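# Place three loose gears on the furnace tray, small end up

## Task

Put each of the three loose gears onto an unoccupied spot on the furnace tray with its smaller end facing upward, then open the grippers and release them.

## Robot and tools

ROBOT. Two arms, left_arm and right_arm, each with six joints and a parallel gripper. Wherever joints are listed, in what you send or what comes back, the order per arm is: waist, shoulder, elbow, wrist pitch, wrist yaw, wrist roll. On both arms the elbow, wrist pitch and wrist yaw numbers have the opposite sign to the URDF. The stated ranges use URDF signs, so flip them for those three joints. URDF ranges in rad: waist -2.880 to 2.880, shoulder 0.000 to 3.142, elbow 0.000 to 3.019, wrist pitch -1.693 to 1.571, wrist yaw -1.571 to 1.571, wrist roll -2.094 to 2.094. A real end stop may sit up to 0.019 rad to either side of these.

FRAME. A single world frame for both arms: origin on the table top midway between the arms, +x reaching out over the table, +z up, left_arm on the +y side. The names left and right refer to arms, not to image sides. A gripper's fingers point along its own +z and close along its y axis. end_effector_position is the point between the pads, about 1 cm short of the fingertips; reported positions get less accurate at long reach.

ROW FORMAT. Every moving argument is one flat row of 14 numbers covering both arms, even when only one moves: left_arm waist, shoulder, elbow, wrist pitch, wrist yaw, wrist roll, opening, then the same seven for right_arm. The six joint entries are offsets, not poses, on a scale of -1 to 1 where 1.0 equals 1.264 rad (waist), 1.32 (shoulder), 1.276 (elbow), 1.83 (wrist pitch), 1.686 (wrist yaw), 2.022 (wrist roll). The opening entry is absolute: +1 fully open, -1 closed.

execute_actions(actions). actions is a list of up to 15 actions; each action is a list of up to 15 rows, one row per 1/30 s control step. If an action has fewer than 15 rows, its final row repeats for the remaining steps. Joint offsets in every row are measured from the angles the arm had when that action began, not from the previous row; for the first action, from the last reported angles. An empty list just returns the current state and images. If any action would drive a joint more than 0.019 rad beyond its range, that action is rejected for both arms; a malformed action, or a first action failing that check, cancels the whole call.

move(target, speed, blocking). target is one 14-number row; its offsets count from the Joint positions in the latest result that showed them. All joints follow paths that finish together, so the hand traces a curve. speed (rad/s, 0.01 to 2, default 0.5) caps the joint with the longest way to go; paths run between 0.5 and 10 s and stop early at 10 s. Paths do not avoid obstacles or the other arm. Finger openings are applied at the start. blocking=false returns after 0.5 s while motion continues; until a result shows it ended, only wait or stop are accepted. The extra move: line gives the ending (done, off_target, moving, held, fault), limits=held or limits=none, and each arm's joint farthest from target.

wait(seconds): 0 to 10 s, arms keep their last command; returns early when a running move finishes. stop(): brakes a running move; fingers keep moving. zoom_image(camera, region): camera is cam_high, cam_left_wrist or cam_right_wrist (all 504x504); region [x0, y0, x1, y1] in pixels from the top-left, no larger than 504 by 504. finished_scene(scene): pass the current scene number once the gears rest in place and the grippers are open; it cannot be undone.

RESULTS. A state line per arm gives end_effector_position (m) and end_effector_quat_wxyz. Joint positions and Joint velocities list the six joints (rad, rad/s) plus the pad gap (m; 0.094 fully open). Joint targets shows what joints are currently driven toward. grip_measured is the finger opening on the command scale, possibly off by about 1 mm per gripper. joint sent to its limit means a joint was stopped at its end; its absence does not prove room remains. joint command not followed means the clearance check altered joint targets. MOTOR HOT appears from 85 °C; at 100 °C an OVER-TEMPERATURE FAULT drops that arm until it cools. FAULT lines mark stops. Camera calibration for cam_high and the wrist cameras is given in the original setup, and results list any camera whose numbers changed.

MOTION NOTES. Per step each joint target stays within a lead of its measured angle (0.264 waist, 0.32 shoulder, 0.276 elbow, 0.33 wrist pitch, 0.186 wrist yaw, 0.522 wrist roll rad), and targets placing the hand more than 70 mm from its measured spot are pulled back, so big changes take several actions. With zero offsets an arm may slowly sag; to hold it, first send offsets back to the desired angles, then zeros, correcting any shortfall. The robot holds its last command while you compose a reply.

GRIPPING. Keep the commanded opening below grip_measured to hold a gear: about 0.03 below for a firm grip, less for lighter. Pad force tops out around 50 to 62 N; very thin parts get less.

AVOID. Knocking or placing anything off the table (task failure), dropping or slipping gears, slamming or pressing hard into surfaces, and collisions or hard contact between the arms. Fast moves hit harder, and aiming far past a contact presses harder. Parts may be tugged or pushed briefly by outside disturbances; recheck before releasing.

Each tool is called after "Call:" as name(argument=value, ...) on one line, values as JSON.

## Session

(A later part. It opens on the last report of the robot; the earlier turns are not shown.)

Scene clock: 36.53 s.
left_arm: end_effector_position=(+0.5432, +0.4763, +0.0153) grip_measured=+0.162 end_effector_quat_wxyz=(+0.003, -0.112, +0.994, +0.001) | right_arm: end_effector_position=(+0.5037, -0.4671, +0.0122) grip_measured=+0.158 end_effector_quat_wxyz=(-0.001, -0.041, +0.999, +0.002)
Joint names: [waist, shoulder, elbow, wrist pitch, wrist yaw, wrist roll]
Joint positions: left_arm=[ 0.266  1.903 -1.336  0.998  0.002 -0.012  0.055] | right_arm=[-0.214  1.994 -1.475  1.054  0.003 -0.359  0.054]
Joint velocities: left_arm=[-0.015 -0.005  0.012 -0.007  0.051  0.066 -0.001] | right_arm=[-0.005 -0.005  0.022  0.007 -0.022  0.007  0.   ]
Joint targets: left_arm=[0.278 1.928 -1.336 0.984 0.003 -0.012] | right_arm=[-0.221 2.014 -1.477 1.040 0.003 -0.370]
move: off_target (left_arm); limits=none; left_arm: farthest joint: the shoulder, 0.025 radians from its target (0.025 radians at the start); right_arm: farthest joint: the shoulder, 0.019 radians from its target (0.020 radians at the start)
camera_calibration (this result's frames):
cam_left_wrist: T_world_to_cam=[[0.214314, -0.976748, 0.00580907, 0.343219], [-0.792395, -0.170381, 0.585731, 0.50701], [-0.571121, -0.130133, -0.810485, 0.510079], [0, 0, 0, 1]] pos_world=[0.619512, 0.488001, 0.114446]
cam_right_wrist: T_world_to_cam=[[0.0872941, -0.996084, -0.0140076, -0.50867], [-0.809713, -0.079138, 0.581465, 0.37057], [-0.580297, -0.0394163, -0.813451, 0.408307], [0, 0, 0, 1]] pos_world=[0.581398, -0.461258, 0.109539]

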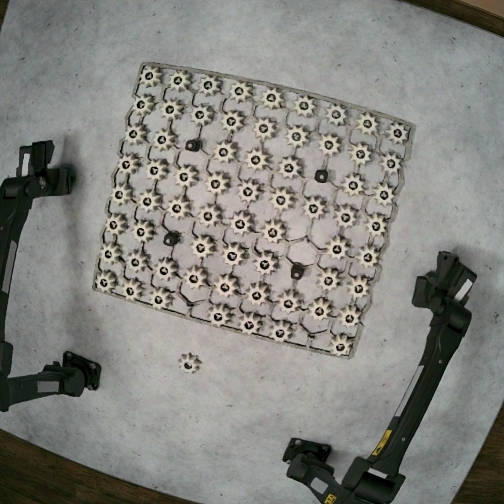

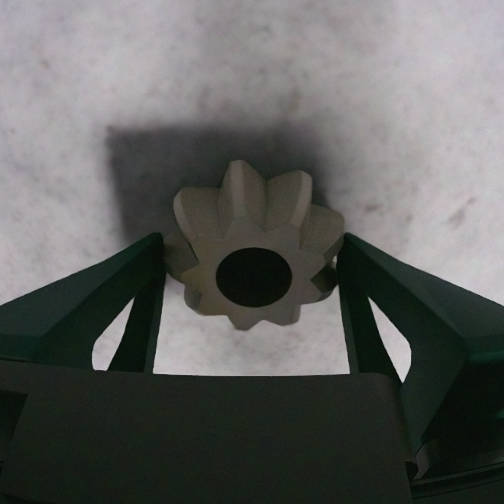

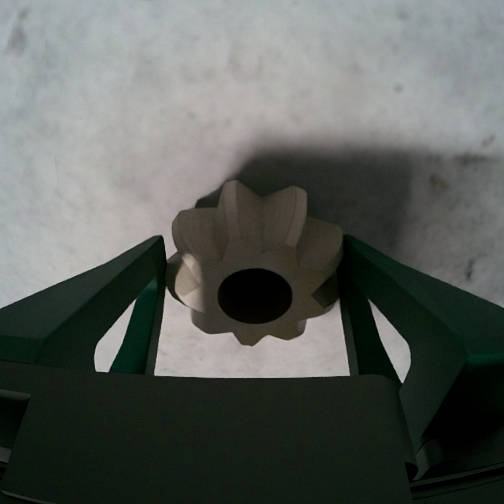

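Call:
zoom_image(camera="cam_left_wrist", region=[130, 140, 380, 390])

Call:
zoom_image(camera="cam_right_wrist", region=[130, 140, 380, 390])

Region (130, 140, 380, 390) of cam_left_wrist's 504x504 image, scaled by 2.016, with more detail than that image has.

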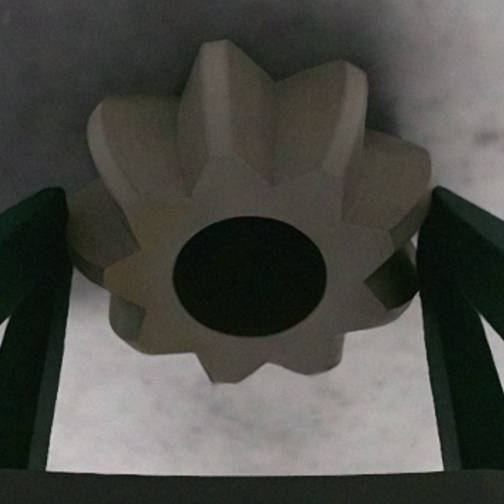

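Region (130, 140, 380, 390) of cam_right_wrist's 504x504 image, scaled by 2.016, with more detail than that image has.

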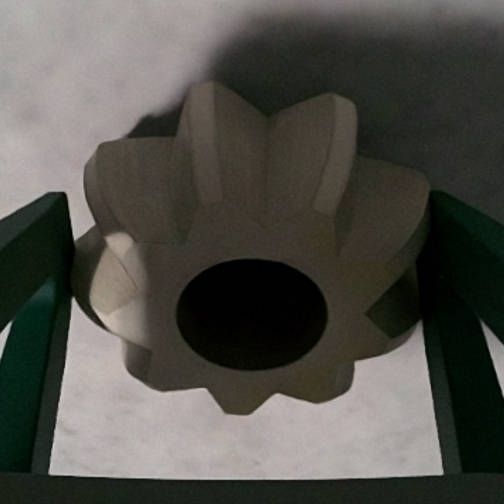

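Call:
move(target=[0.0095,0.019,0,-0.0077,0,0,0.4, -0.0055,-0.085,-0.1136,0.112,0,-0.005,0.125], speed=0.25)

Scene clock: 39.70 s.
left_arm: end_effector_position=(+0.5432, +0.4765, +0.0153) grip_measured=+0.398 end_effector_quat_wxyz=(+0.003, -0.112, +0.994, +0.002) | right_arm: end_effector_position=(+0.5001, -0.4661, +0.0878) grip_measured=+0.156 end_effector_quat_wxyz=(-0.011, -0.042, +0.999, +0.005)
Joint names: [waist, shoulder, elbow, wrist pitch, wrist yaw, wrist roll]
Joint positions: left_arm=[ 0.266  1.903 -1.336  0.998  0.003 -0.012  0.066] | right_arm=[-0.214  1.915 -1.567  1.247  0.003 -0.36   0.054]
Joint velocities: left_arm=[-0.005 -0.005 -0.002 -0.007  0.007 -0.007 -0.   ] | right_arm=[-0.024  0.005 -0.007 -0.007  0.022 -0.081  0.001]
Joint targets: left_arm=[0.278 1.928 -1.336 0.984 0.003 -0.012] | right_arm=[-0.221 1.882 -1.620 1.259 0.003 -0.369]
move: off_target (left_arm, right_arm); limits=none; left_arm: farthest joint: the shoulder, 0.025 radians from its target (0.025 radians at the start); right_arm: farthest joint: the elbow, 0.053 radians from its target (0.145 radians at the start)
camera_calibration (this result's frames):
cam_left_wrist: T_world_to_cam=[[0.214319, -0.976751, 0.00504615, 0.343361], [-0.7923, -0.170821, 0.585731, 0.507168], [-0.571251, -0.129531, -0.81049, 0.509864], [0, 0, 0, 1]] pos_world=[0.6195, 0.488056, 0.114443]
cam_right_wrist: T_world_to_cam=[[0.0880598, -0.995877, -0.0217617, -0.505905], [-0.797289, -0.0835624, 0.597785, 0.314097], [-0.597139, -0.0352905, -0.801361, 0.477082], [0, 0, 0, 1]] pos_world=[0.579861, -0.460736, 0.183543]

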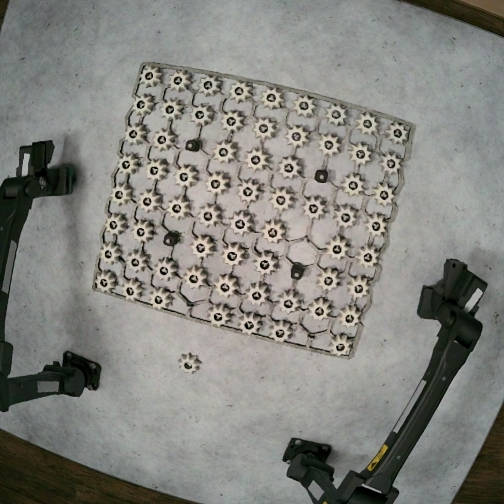

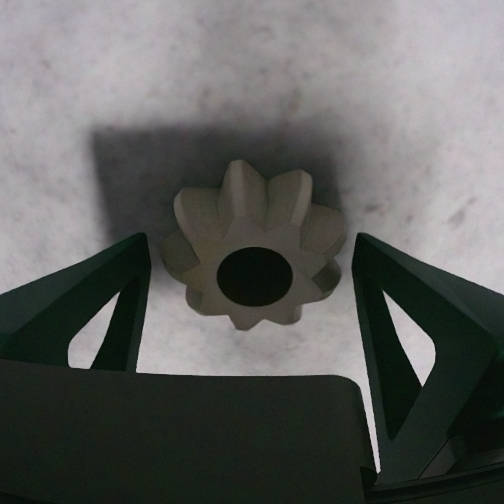

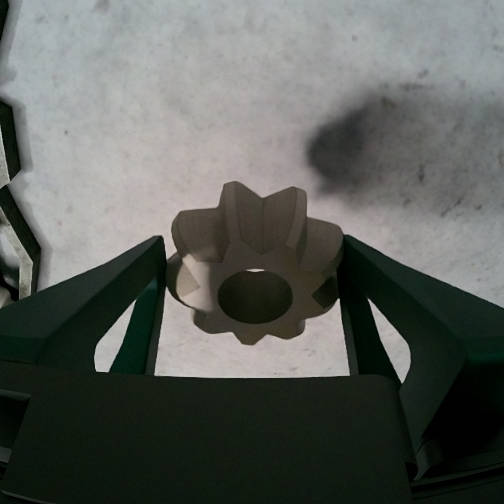

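Call:
move(target=[0.0095,0.019,0,-0.0164,0,0,0.4, 0.4346,0.0589,-0.1803,0.059,0,-0.083,0.125], speed=0.6)

Scene clock: 43.13 s.
left_arm: end_effector_position=(+0.5468, +0.4773, +0.0153) grip_measured=+0.398 end_effector_quat_wxyz=(+0.010, -0.112, +0.994, +0.003) | right_arm: end_effector_position=(+0.5363, -0.1448, +0.1064) grip_measured=+0.126 end_effector_quat_wxyz=(-0.012, -0.388, +0.921, +0.004)
Joint names: [waist, shoulder, elbow, wrist pitch, wrist yaw, wrist roll]
Joint positions: left_arm=[ 0.266  1.903 -1.336  0.983  0.003 -0.012  0.066] | right_arm=[ 0.341  1.999 -1.748  1.345  0.005 -0.519  0.053]
Joint velocities: left_arm=[-0.015 -0.015 -0.007 -0.007 -0.007 -0.007 -0.   ] | right_arm=[-0.005 -0.005  0.022  0.002 -0.007 -0.11  -0.   ]
Joint targets: left_arm=[0.278 1.928 -1.336 0.968 0.003 -0.012] | right_arm=[0.335 1.993 -1.796 1.355 0.003 -0.528]
move: off_target (left_arm, right_arm); limits=none; left_arm: farthest joint: the shoulder, 0.025 radians from its target (0.025 radians at the start); right_arm: farthest joint: the elbow, 0.049 radians from its target (0.231 radians at the start)
camera_calibration (this result's frames):
cam_left_wrist: T_world_to_cam=[[0.214243, -0.976767, 0.00509435, 0.343397], [-0.800944, -0.172688, 0.573296, 0.51599], [-0.559097, -0.126905, -0.819333, 0.504334], [0, 0, 0, 1]] pos_world=[0.62168, 0.488527, 0.115653]
cam_right_wrist: T_world_to_cam=[[0.718439, -0.695087, -0.0264481, -0.482681], [-0.547222, -0.588261, 0.595397, 0.151717], [-0.429411, -0.413283, -0.802997, 0.380402], [0, 0, 0, 1]] pos_world=[0.593148, -0.0890418, 0.202364]

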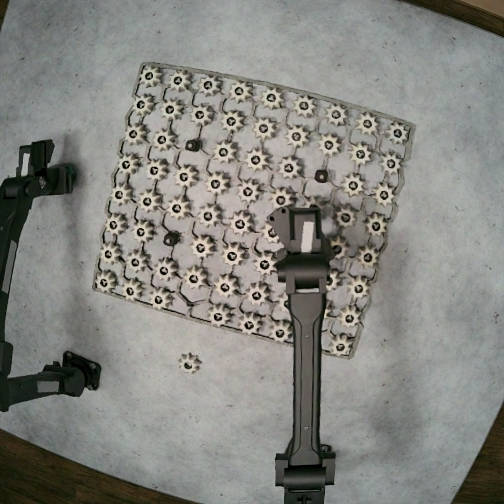

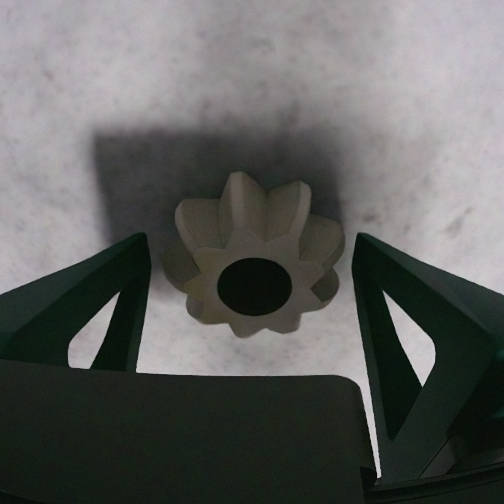

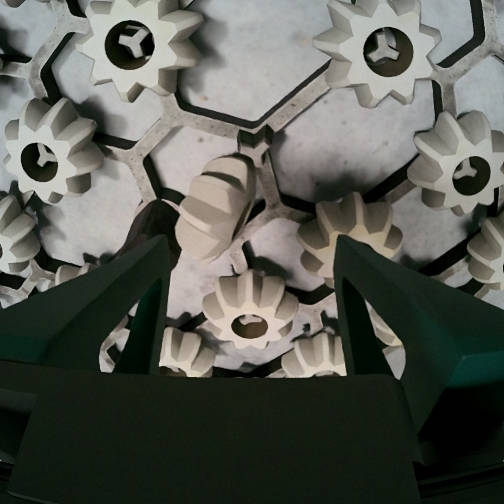

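Call:
zoom_image(camera="cam_right_wrist", region=[110, 90, 360, 340])

Region (110, 90, 360, 340) of cam_right_wrist's 504x504 image, scaled by 2.016, with more detail than that image has.

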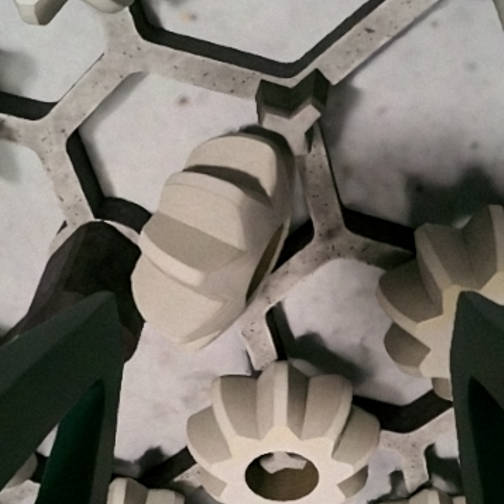

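Call:
zoom_image(camera="cam_left_wrist", region=[130, 140, 380, 390])

Region (130, 140, 380, 390) of cam_left_wrist's 504x504 image, scaled by 2.016, with more detail than that image has.

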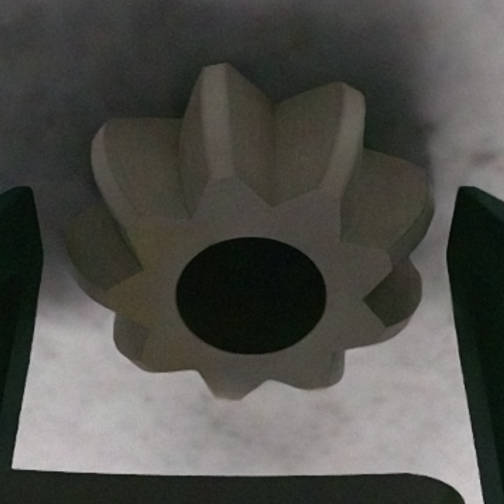

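Call:
move(target=[0.0095,0.021,0,-0.0082,0,0,0.09, -0.005,-0.005,-0.038,0.005,-0.001,-0.005,0.6], speed=0.05)

Scene clock: 48.77 s.
left_arm: end_effector_position=(+0.5469, +0.4771, +0.0153) grip_measured=+0.156 end_effector_quat_wxyz=(+0.010, -0.112, +0.994, +0.002) | right_arm: end_effector_position=(+0.5363, -0.1448, +0.1064) grip_measured=+0.599 end_effector_quat_wxyz=(-0.012, -0.389, +0.921, +0.004)
Joint names: [waist, shoulder, elbow, wrist pitch, wrist yaw, wrist roll]
Joint positions: left_arm=[ 0.266  1.903 -1.336  0.983  0.002 -0.012  0.054] | right_arm=[ 0.341  1.999 -1.748  1.345  0.005 -0.519  0.075]
Joint velocities: left_arm=[ 0.005 -0.015  0.002  0.012  0.022 -0.037  0.   ] | right_arm=[-0.015 -0.005 -0.002  0.007 -0.007  0.066 -0.001]
Joint targets: left_arm=[0.278 1.931 -1.336 0.968 0.003 -0.012] | right_arm=[0.335 1.992 -1.797 1.354 0.003 -0.529]
move: off_target (left_arm, right_arm); limits=none; left_arm: farthest joint: the shoulder, 0.028 radians from its target (0.028 radians at the start); right_arm: farthest joint: the elbow, 0.048 radians from its target (0.048 radians at the start)
camera_calibration (this result's frames):
cam_left_wrist: T_world_to_cam=[[0.214227, -0.976766, 0.00585713, 0.343263], [-0.801039, -0.172248, 0.573295, 0.515832], [-0.558967, -0.127507, -0.819328, 0.504549], [0, 0, 0, 1]] pos_world=[0.621691, 0.488472, 0.115656]
cam_right_wrist: T_world_to_cam=[[0.718704, -0.694813, -0.0264555, -0.482782], [-0.546997, -0.588476, 0.595391, 0.151566], [-0.429254, -0.413439, -0.803, 0.380296], [0, 0, 0, 1]] pos_world=[0.593127, -0.089021, 0.202364]

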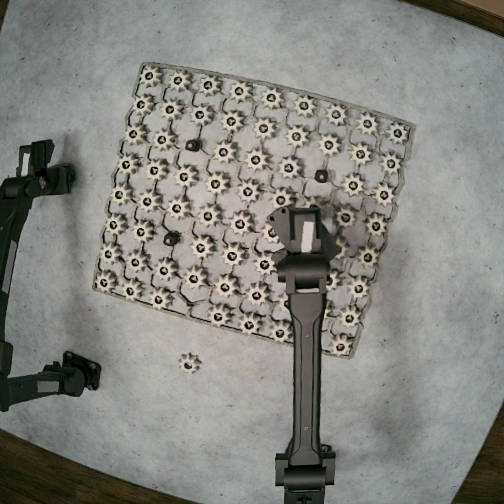

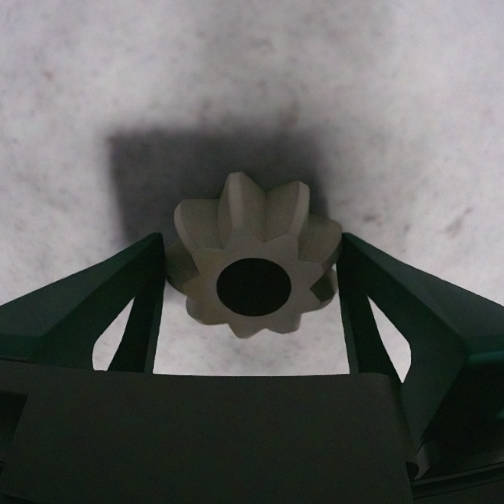

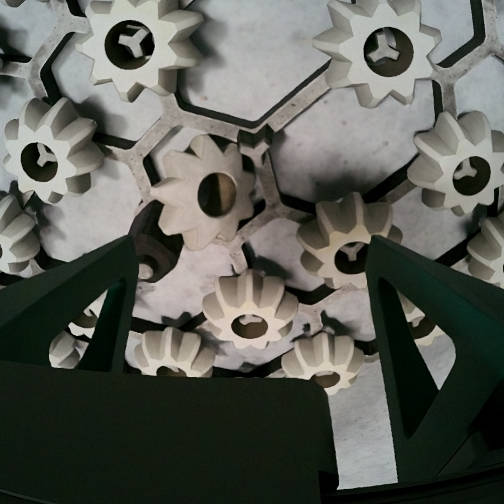

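Interesting: the gear has moved.

Call:
zoom_image(camera="cam_right_wrist", region=[110, 90, 360, 340])

Region (110, 90, 360, 340) of cam_right_wrist's 504x504 image, scaled by 2.016, with more detail than that image has.

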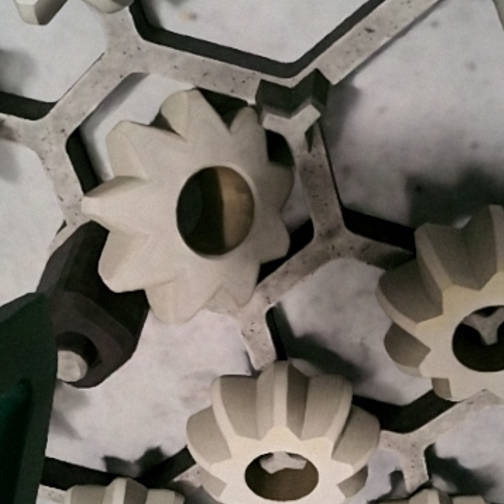

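Call:
zoom_image(camera="cam_right_wrist", region=[140, 120, 280, 260])

Region (140, 120, 280, 260) of cam_right_wrist's 504x504 image, scaled by 3.600, with more detail than that image has.

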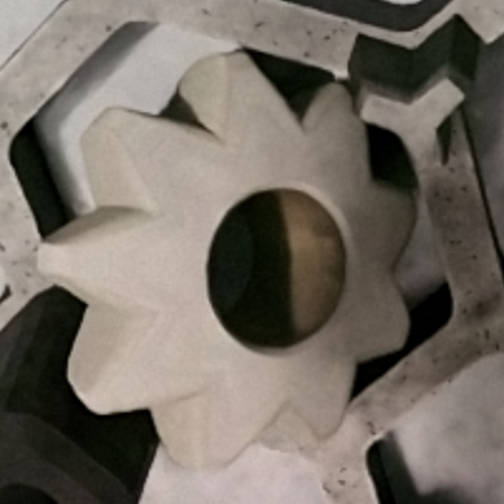

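Call:
move(target=[0.0095,-0.0856,-0.1317,0.119,0,0,0.09, 0.0225,-0.1045,0.1144,-0.0465,-0.001,0.511,0.7], speed=0.5)

Scene clock: 55.90 s.
left_arm: end_effector_position=(+0.5458, +0.4769, +0.0846) grip_measured=+0.156 end_effector_quat_wxyz=(-0.007, -0.112, +0.994, +0.000) | right_arm: end_effector_position=(+0.5026, -0.1440, +0.1129) grip_measured=+0.699 end_effector_quat_wxyz=(+0.001, +0.103, +0.995, +0.003)
Joint names: [waist, shoulder, elbow, wrist pitch, wrist yaw, wrist roll]
Joint positions: left_arm=[ 0.266  1.837 -1.44   1.189  0.002 -0.012  0.054] | right_arm=[ 0.359  1.891 -1.599  1.274  0.005  0.504  0.08 ]
Joint velocities: left_arm=[-0.005 -0.005 -0.002  0.012  0.022  0.037  0.001] | right_arm=[-0.015 -0.005 -0.002  0.012  0.066  0.022  0.   ]
Joint targets: left_arm=[0.278 1.790 -1.504 1.201 0.002 -0.012] | right_arm=[0.370 1.861 -1.602 1.260 0.003 0.514]
move: off_target (left_arm, right_arm); limits=none; left_arm: farthest joint: the elbow, 0.064 radians from its target (0.168 radians at the start); right_arm: farthest joint: the shoulder, 0.030 radians from its target (0.138 radians at the start)
camera_calibration (this result's frames):
cam_left_wrist: T_world_to_cam=[[0.214426, -0.976723, 0.00574458, 0.342741], [-0.780883, -0.167893, 0.601692, 0.459786], [-0.586722, -0.133504, -0.798707, 0.576986], [0, 0, 0, 1]] pos_world=[0.624077, 0.488988, 0.182225]
cam_right_wrist: T_world_to_cam=[[-0.201403, -0.97937, -0.0164677, -0.0374848], [-0.801206, 0.155046, 0.577952, 0.3666], [-0.563476, 0.129595, -0.815904, 0.518469], [0, 0, 0, 1]] pos_world=[0.578318, -0.160743, 0.210527]

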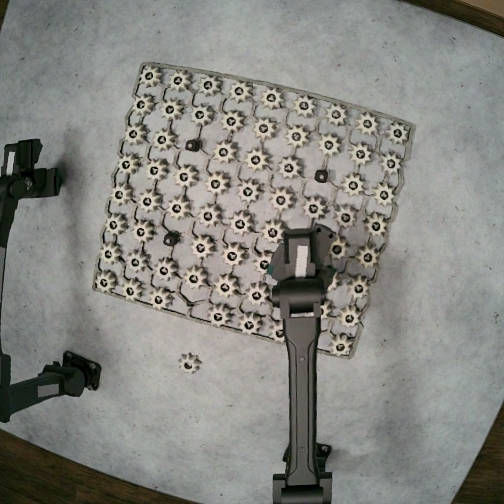

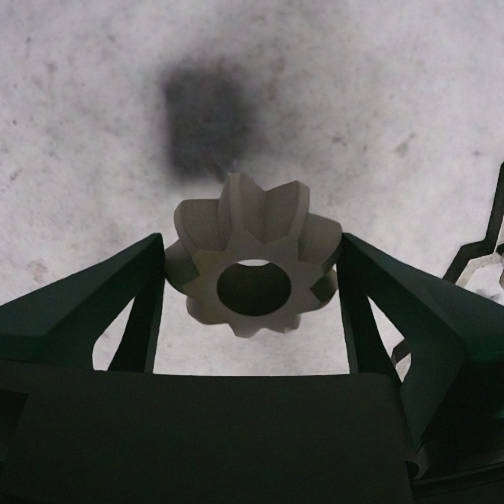

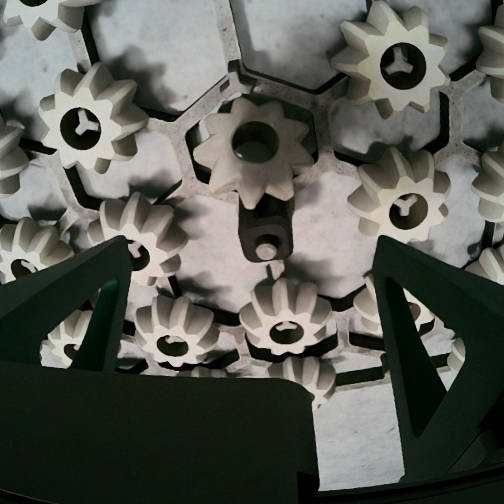

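Call:
zoom_image(camera="cam_right_wrist", region=[170, 50, 350, 290])

Region (170, 50, 350, 290) of cam_right_wrist's 504x504 image, scaled by 2.100, with more detail than that image has; it fills the left 378 columns of this view, and the rest is white.

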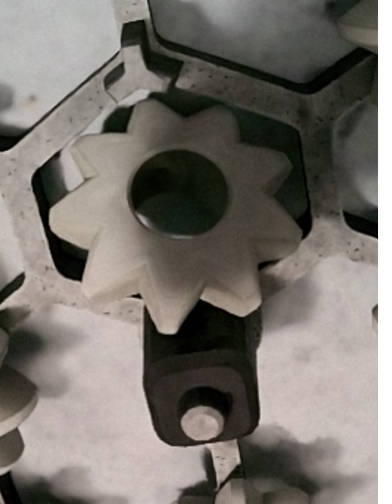

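Call:
move(target=[-0.7745,-0.3053,0.2908,-0.0246,0,0,0.09, 0.011,0.068,0.078,-0.1025,0,0.005,0.45], speed=0.4)

Scene clock: 62.30 s.
left_arm: end_effector_position=(+0.3116, +0.0835, +0.1167) grip_measured=+0.155 end_effector_quat_wxyz=(+0.003, +0.370, +0.929, +0.000) | right_arm: end_effector_position=(+0.5011, -0.1429, +0.0376) grip_measured=+0.451 end_effector_quat_wxyz=(+0.002, +0.103, +0.995, +0.003)
Joint names: [waist, shoulder, elbow, wrist pitch, wrist yaw, wrist roll]
Joint positions: left_arm=[-0.716  1.47  -1.062  1.158  0.002 -0.012  0.054] | right_arm=[ 0.361  1.961 -1.496  1.1    0.005  0.505  0.068]
Joint velocities: left_arm=[ 0.005 -0.015  0.002  0.007 -0.007 -0.037 -0.   ] | right_arm=[-0.005 -0.005  0.012  0.022  0.051 -0.081  0.   ]
Joint targets: left_arm=[-0.713 1.434 -1.070 1.144 0.003 -0.012] | right_arm=[0.373 1.981 -1.500 1.086 0.005 0.514]
move: off_target (left_arm); limits=none; left_arm: farthest joint: the shoulder, 0.036 radians from its target (0.403 radians at the start); right_arm: farthest joint: the shoulder, 0.020 radians from its target (0.090 radians at the start)
camera_calibration (this result's frames):
cam_left_wrist: T_world_to_cam=[[-0.693189, -0.72073, 0.00618809, 0.269937], [-0.581323, 0.564144, 0.586349, 0.0699567], [-0.42609, 0.402853, -0.810035, 0.31914], [0, 0, 0, 1]] pos_world=[0.363767, 0.0265198, 0.215825]
cam_right_wrist: T_world_to_cam=[[-0.199529, -0.97975, -0.0166525, -0.038909], [-0.801709, 0.153451, 0.577681, 0.408733], [-0.563428, 0.128614, -0.816092, 0.455913], [0, 0, 0, 1]] pos_world=[0.576795, -0.159479, 0.135302]

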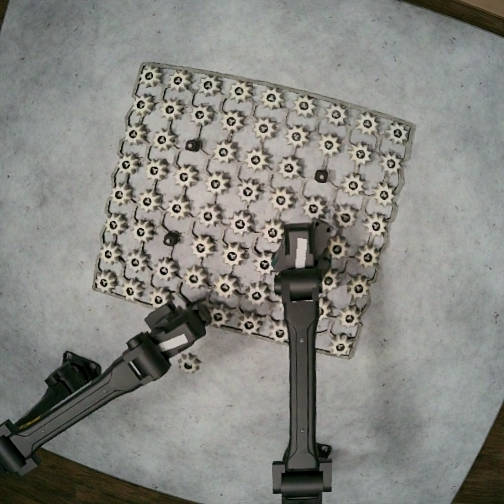

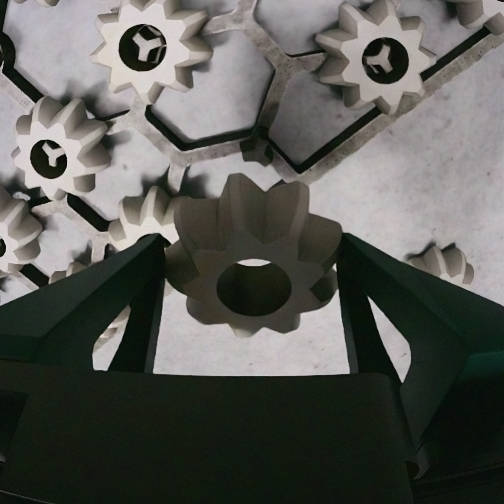

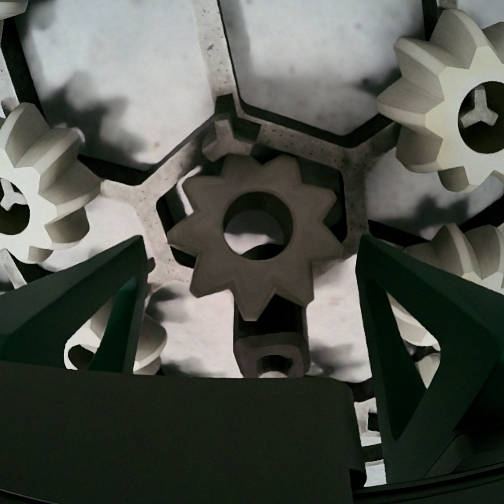

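Call:
zoom_image(camera="cam_left_wrist", region=[200, 100, 320, 220])

Call:
zoom_image(camera="cam_right_wrist", region=[110, 80, 400, 380])

Region (200, 100, 320, 220) of cam_left_wrist's 504x504 image, scaled by 4.200, with more detail than that image has.

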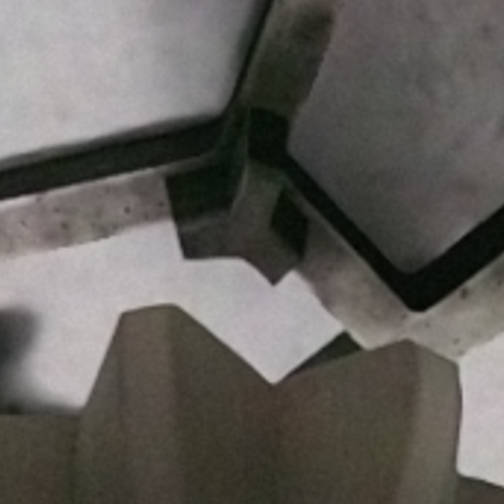

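Region (110, 80, 400, 380) of cam_right_wrist's 504x504 image, scaled by 1.680, with more detail than that image has; it fills the left 487 columns of this view, and the rest is white.

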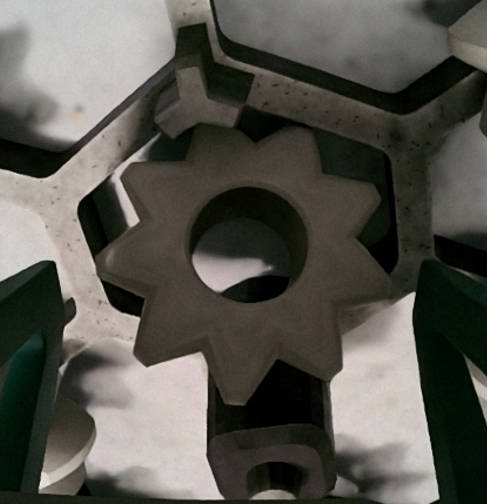

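Call:
zoom_image(camera="cam_left_wrist", region=[80, 0, 440, 200])

Region (80, 0, 440, 200) of cam_left_wrist's 504x504 image, scaled by 1.400, with more detail than that image has.

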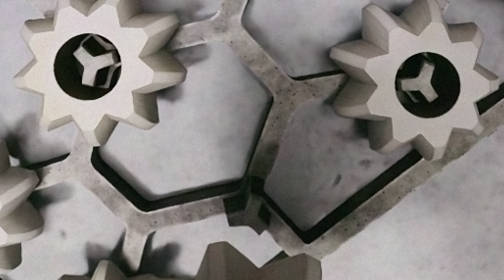

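Call:
move(target=[-0.0142,0.065,0.072,-0.0984,0,0,0.09, -0.0087,0.0265,0.008,-0.0202,0,0.0045,0.45], speed=0.15)

Scene clock: 69.43 s.
left_arm: end_effector_position=(+0.3060, +0.0856, +0.0537) grip_measured=+0.155 end_effector_quat_wxyz=(-0.003, +0.372, +0.928, +0.002) | right_arm: end_effector_position=(+0.4995, -0.1434, +0.0246) grip_measured=+0.451 end_effector_quat_wxyz=(-0.001, +0.103, +0.995, +0.002)
Joint names: [waist, shoulder, elbow, wrist pitch, wrist yaw, wrist roll]
Joint positions: left_arm=[-0.722  1.547 -0.962  0.992  0.002 -0.012  0.054] | right_arm=[ 0.361  1.976 -1.482  1.077  0.005  0.505  0.068]
Joint velocities: left_arm=[ 0.005 -0.015 -0.002 -0.012  0.037 -0.022  0.001] | right_arm=[ 0.005  0.005 -0.007  0.007  0.037  0.051 -0.   ]
Joint targets: left_arm=[-0.734 1.556 -0.970 0.978 0.002 -0.012] | right_arm=[0.350 1.996 -1.486 1.063 0.005 0.514]
move: done; limits=none; left_arm: farthest joint: the wrist pitch, 0.014 radians from its target (0.180 radians at the start); right_arm: farthest joint: the shoulder, 0.020 radians from its target (0.035 radians at the start)
camera_calibration (this result's frames):
cam_left_wrist: T_world_to_cam=[[-0.697523, -0.716536, 0.00614986, 0.268889], [-0.572876, 0.562789, 0.595887, 0.0994856], [-0.430436, 0.412122, -0.803045, 0.264978], [0, 0, 0, 1]] pos_world=[0.358605, 0.0274762, 0.151853]
cam_right_wrist: T_world_to_cam=[[-0.199617, -0.979778, -0.0137245, -0.0399671], [-0.798327, 0.154495, 0.58207, 0.413391], [-0.568179, 0.127148, -0.813023, 0.446528], [0, 0, 0, 1]] pos_world=[0.575751, -0.159801, 0.121866]

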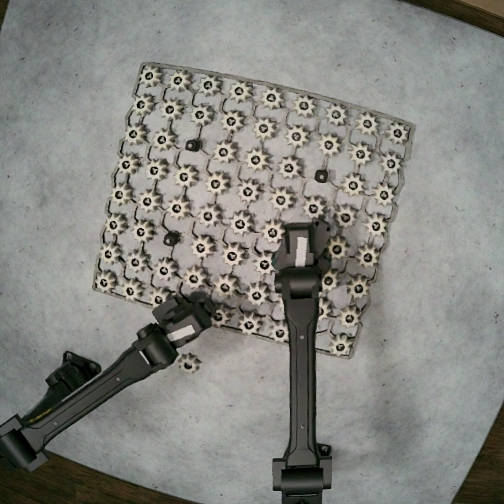

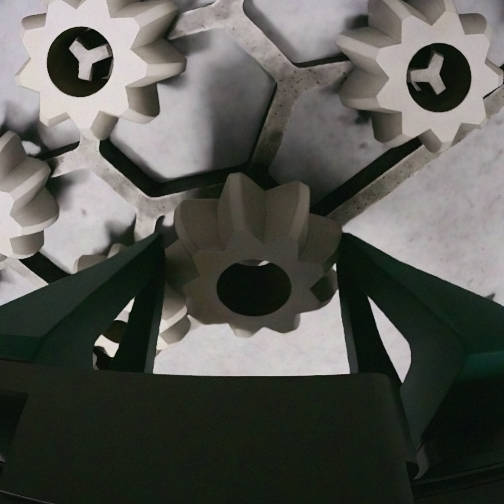

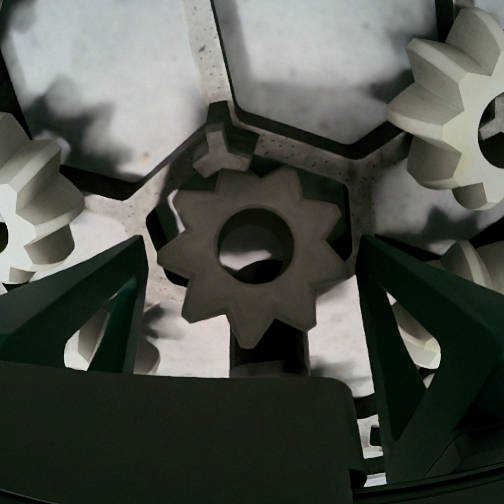

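Call:
zoom_image(camera="cam_left_wrist", region=[0, 0, 504, 240])

Call:
zoom_image(camera="cam_right_wrist", region=[110, 80, 400, 380])

Region (0, 0, 504, 240) of cam_left_wrist's 504x504 image, scaled by 1.000; it fills the top 240 rows of this view, and the rest is white.

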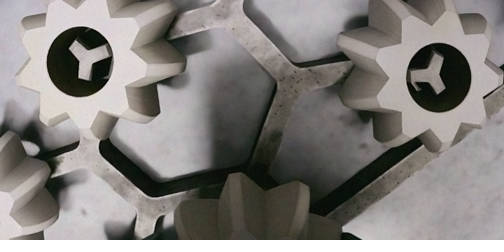

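Region (110, 80, 400, 380) of cam_right_wrist's 504x504 image, scaled by 1.680, with more detail than that image has; it fills the left 487 columns of this view, and the rest is white.

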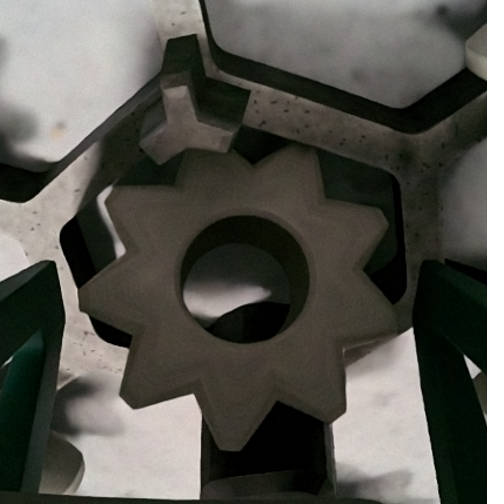

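Call:
move(target=[-0.0095,0.0227,0.01,-0.0388,0,0,0.09, 0,0.0205,-0.003,-0.0158,0,0.0045,0.45], speed=0.08)

Scene clock: 74.83 s.
left_arm: end_effector_position=(+0.3035, +0.0881, +0.0503) grip_measured=+0.155 end_effector_quat_wxyz=(-0.005, +0.372, +0.928, +0.003) | right_arm: end_effector_position=(+0.5025, -0.1424, +0.0212) grip_measured=+0.451 end_effector_quat_wxyz=(+0.003, +0.103, +0.995, +0.004)
Joint names: [waist, shoulder, elbow, wrist pitch, wrist yaw, wrist roll]
Joint positions: left_arm=[-0.722  1.547 -0.951  0.986  0.002 -0.012  0.054] | right_arm=[ 0.361  1.983 -1.482  1.062  0.005  0.505  0.068]
Joint velocities: left_arm=[-0.015 -0.005 -0.007 -0.012  0.051  0.022 -0.   ] | right_arm=[-0.015 -0.015  0.027 -0.002  0.095 -0.007  0.001]
Joint targets: left_arm=[-0.734 1.577 -0.949 0.921 0.002 -0.012] | right_arm=[0.361 2.003 -1.486 1.048 0.005 0.514]
move: off_target (left_arm); limits=none; left_arm: farthest joint: the wrist pitch, 0.065 radians from its target (0.071 radians at the start); right_arm: farthest joint: the shoulder, 0.020 radians from its target (0.027 radians at the start)
camera_calibration (this result's frames):
cam_left_wrist: T_world_to_cam=[[-0.697501, -0.716558, 0.00613357, 0.268917], [-0.570758, 0.560714, 0.599862, 0.0980315], [-0.433275, 0.414904, -0.80008, 0.260653], [0, 0, 0, 1]] pos_world=[0.356457, 0.0295809, 0.148089]
cam_right_wrist: T_world_to_cam=[[-0.199478, -0.979735, -0.0181163, -0.0384987], [-0.80339, 0.152932, 0.575479, 0.420018], [-0.561046, 0.12935, -0.817616, 0.442203], [0, 0, 0, 1]] pos_world=[0.577855, -0.159152, 0.119143]

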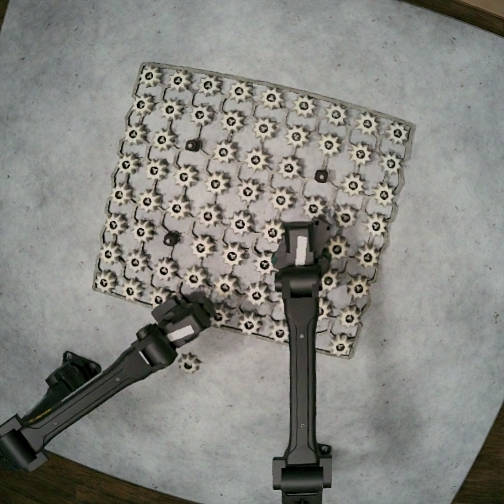

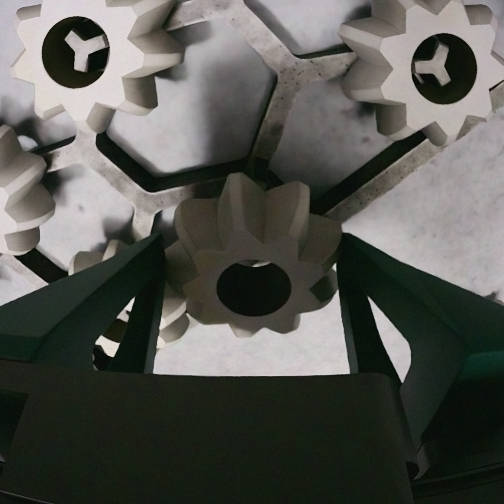

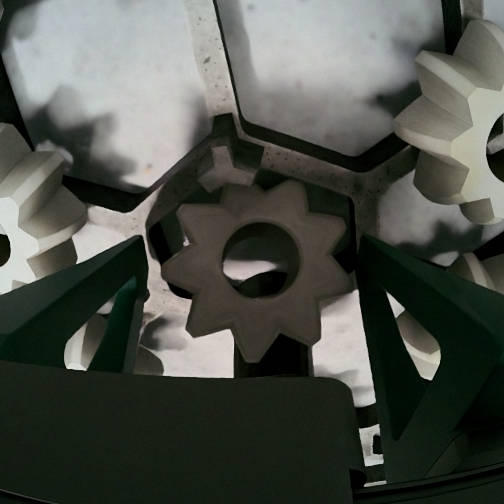

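Call:
wait(seconds=0)

Scene clock: 75.63 s.
left_arm: end_effector_position=(+0.3035, +0.0881, +0.0503) grip_measured=+0.155 end_effector_quat_wxyz=(-0.005, +0.372, +0.928, +0.003) | right_arm: end_effector_position=(+0.5025, -0.1424, +0.0212) grip_measured=+0.451 end_effector_quat_wxyz=(+0.003, +0.103, +0.995, +0.004)
Joint names: [waist, shoulder, elbow, wrist pitch, wrist yaw, wrist roll]
Joint positions: left_arm=[-0.722  1.547 -0.951  0.986  0.002 -0.012  0.054] | right_arm=[ 0.361  1.983 -1.482  1.062  0.005  0.505  0.068]
Joint velocities: left_arm=[-0.015 -0.005  0.022  0.007  0.051  0.051 -0.   ] | right_arm=[-0.005 -0.015  0.002  0.007  0.051 -0.022 -0.   ]
Joint targets: left_arm=[-0.734 1.577 -0.949 0.921 0.002 -0.012] | right_arm=[0.361 2.003 -1.486 1.048 0.005 0.514]
camera_calibration (this result's frames):
cam_left_wrist: T_world_to_cam=[[-0.697501, -0.716558, 0.00613357, 0.268917], [-0.570758, 0.560714, 0.599862, 0.0980315], [-0.433275, 0.414904, -0.80008, 0.260653], [0, 0, 0, 1]] pos_world=[0.356457, 0.0295809, 0.148089]
cam_right_wrist: T_world_to_cam=[[-0.199478, -0.979735, -0.0181163, -0.0384987], [-0.80339, 0.152932, 0.575479, 0.420018], [-0.561046, 0.12935, -0.817616, 0.442203], [0, 0, 0, 1]] pos_world=[0.577855, -0.159152, 0.119143]

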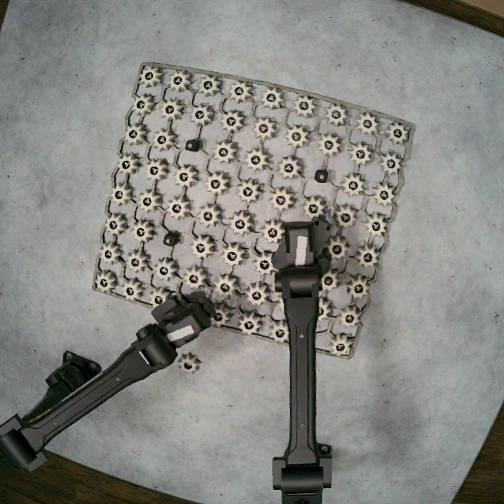

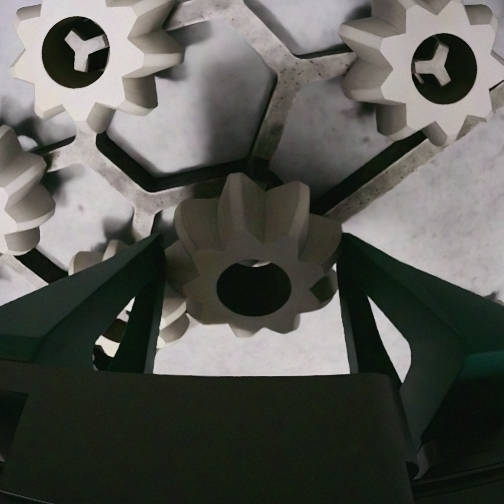

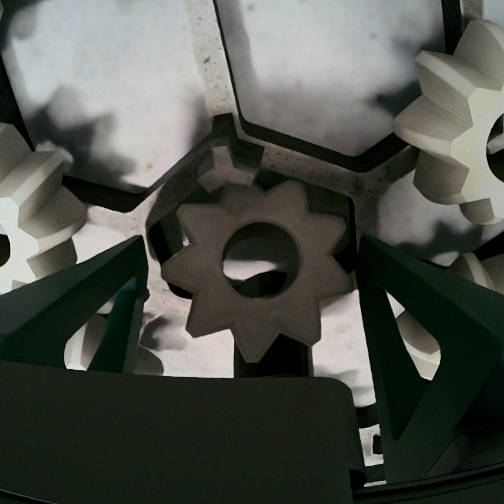

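Call:
zoom_image(camera="cam_left_wrist", region=[60, 130, 360, 380])

Call:
zoom_image(camera="cam_high", region=[120, 260, 260, 400])

Region (60, 130, 360, 380) of cam_left_wrist's 504x504 image, scaled by 1.680, with more detail than that image has.

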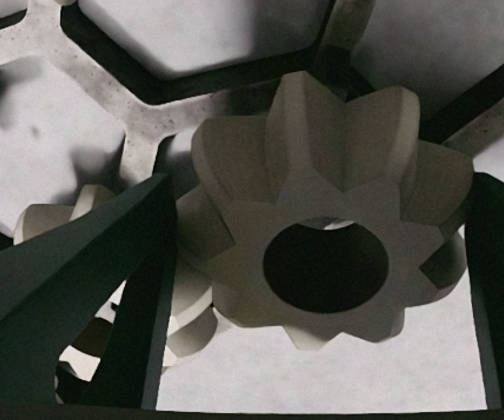

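Region (120, 260, 260, 400) of cam_high's 504x504 image, scaled by 3.600, with more detail than that image has.

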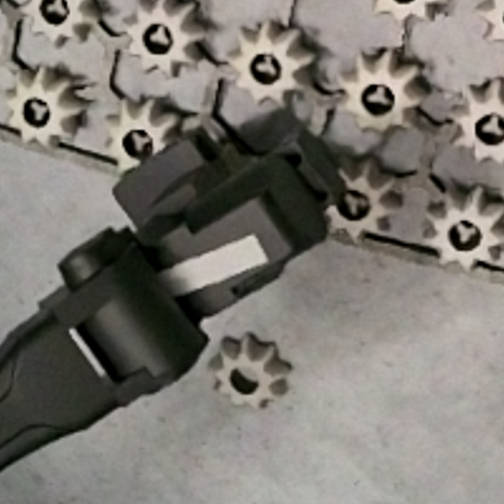

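Call:
execute_actions(actions=[])

Scene clock: 79.00 s.
left_arm: end_effector_position=(+0.3035, +0.0881, +0.0503) grip_measured=+0.155 end_effector_quat_wxyz=(-0.005, +0.372, +0.928, +0.003) | right_arm: end_effector_position=(+0.5025, -0.1424, +0.0212) grip_measured=+0.451 end_effector_quat_wxyz=(+0.003, +0.103, +0.995, +0.004)
Joint names: [waist, shoulder, elbow, wrist pitch, wrist yaw, wrist roll]
Joint positions: left_arm=[-0.722  1.547 -0.951  0.986  0.002 -0.012  0.054] | right_arm=[ 0.361  1.983 -1.482  1.062  0.005  0.505  0.068]
Joint velocities: left_arm=[-0.015 -0.024  0.012  0.017  0.022 -0.037 -0.001] | right_arm=[-0.015 -0.005 -0.007  0.017  0.022 -0.022  0.   ]
Joint targets: left_arm=[-0.734 1.577 -0.949 0.921 0.002 -0.012] | right_arm=[0.361 2.003 -1.486 1.048 0.005 0.514]
camera_calibration (this result's frames):
cam_left_wrist: T_world_to_cam=[[-0.697501, -0.716558, 0.00613357, 0.268917], [-0.570758, 0.560714, 0.599862, 0.0980315], [-0.433275, 0.414904, -0.80008, 0.260653], [0, 0, 0, 1]] pos_world=[0.356457, 0.0295809, 0.148089]
cam_right_wrist: T_world_to_cam=[[-0.199478, -0.979735, -0.0181163, -0.0384987], [-0.80339, 0.152932, 0.575479, 0.420018], [-0.561046, 0.12935, -0.817616, 0.442203], [0, 0, 0, 1]] pos_world=[0.577855, -0.159152, 0.119143]

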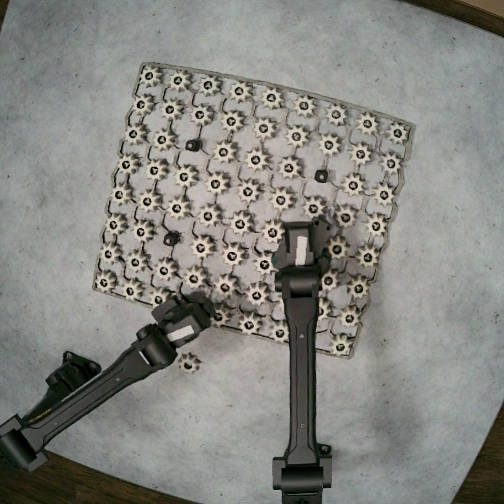

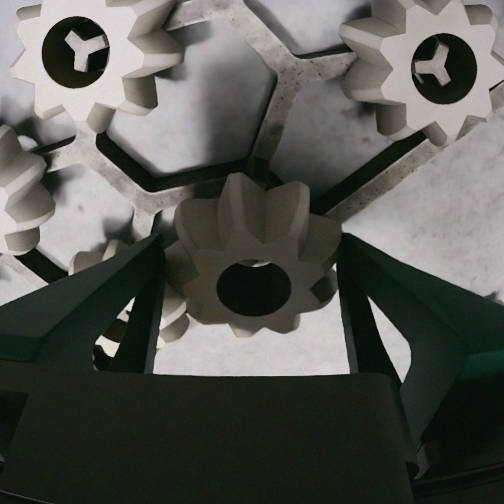

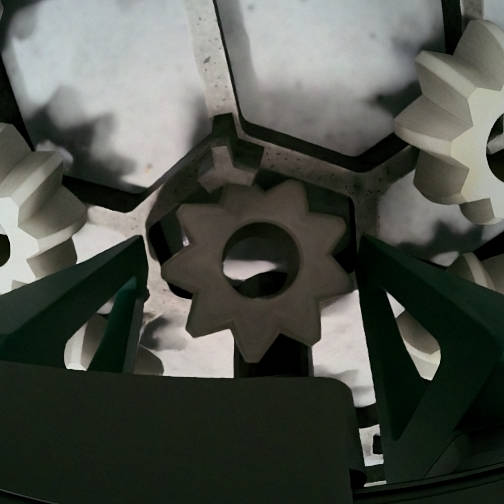

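Call:
move(target=[0,-0.041,-0.054,0.0115,0,0.006,0.09, 0,0.015,-0.003,-0.008,0,0.004,0.2], speed=0.15)

Scene clock: 81.83 s.
left_arm: end_effector_position=(+0.3059, +0.0857, +0.0596) grip_measured=+0.155 end_effector_quat_wxyz=(+0.003, +0.372, +0.928, +0.000) | right_arm: end_effector_position=(+0.5024, -0.1427, +0.0210) grip_measured=+0.212 end_effector_quat_wxyz=(+0.003, +0.103, +0.995, +0.003)
Joint names: [waist, shoulder, elbow, wrist pitch, wrist yaw, wrist roll]
Joint positions: left_arm=[-0.722  1.531 -0.961  0.996  0.002 -0.012  0.054] | right_arm=[ 0.361  1.983 -1.481  1.061  0.003  0.505  0.057]
Joint velocities: left_arm=[-0.005 -0.005 -0.007  0.007 -0.022 -0.022  0.   ] | right_arm=[ 0.005  0.005  0.017 -0.007  0.007 -0.007  0.001]
Joint targets: left_arm=[-0.722 1.493 -1.020 1.008 0.002 0.000] | right_arm=[0.361 2.002 -1.486 1.047 0.004 0.513]
move: off_target (left_arm); limits=none; left_arm: farthest joint: the elbow, 0.059 radians from its target (0.069 radians at the start); right_arm: farthest joint: the shoulder, 0.020 radians from its target (0.020 radians at the start)
camera_calibration (this result's frames):
cam_left_wrist: T_world_to_cam=[[-0.697575, -0.716485, 0.00618809, 0.268862], [-0.577869, 0.567682, 0.586349, 0.0975785], [-0.423623, 0.405446, -0.810035, 0.268591], [0, 0, 0, 1]] pos_world=[0.35772, 0.0283432, 0.158689]
cam_right_wrist: T_world_to_cam=[[-0.199482, -0.979752, -0.0171123, -0.0387647], [-0.803583, 0.153569, 0.57504, 0.420336], [-0.560769, 0.128461, -0.817946, 0.441721], [0, 0, 0, 1]] pos_world=[0.577746, -0.159274, 0.11893]

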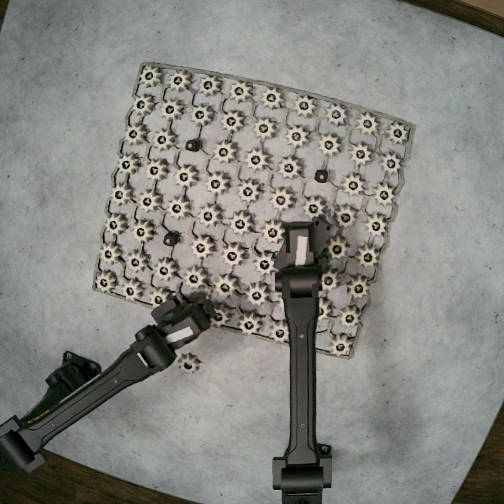

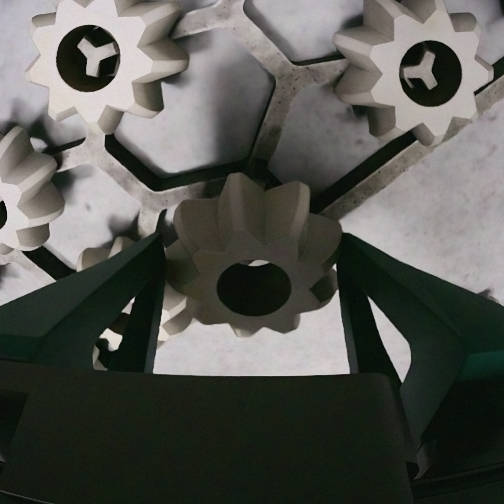

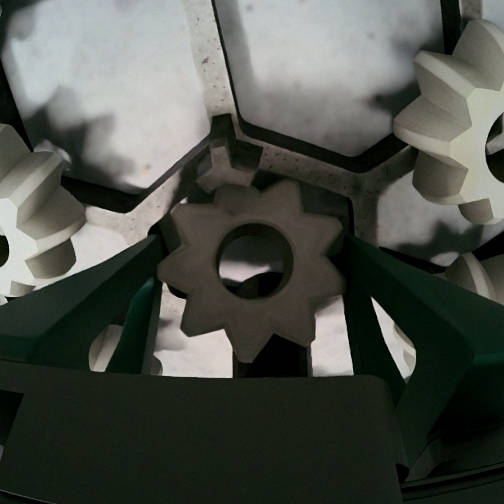

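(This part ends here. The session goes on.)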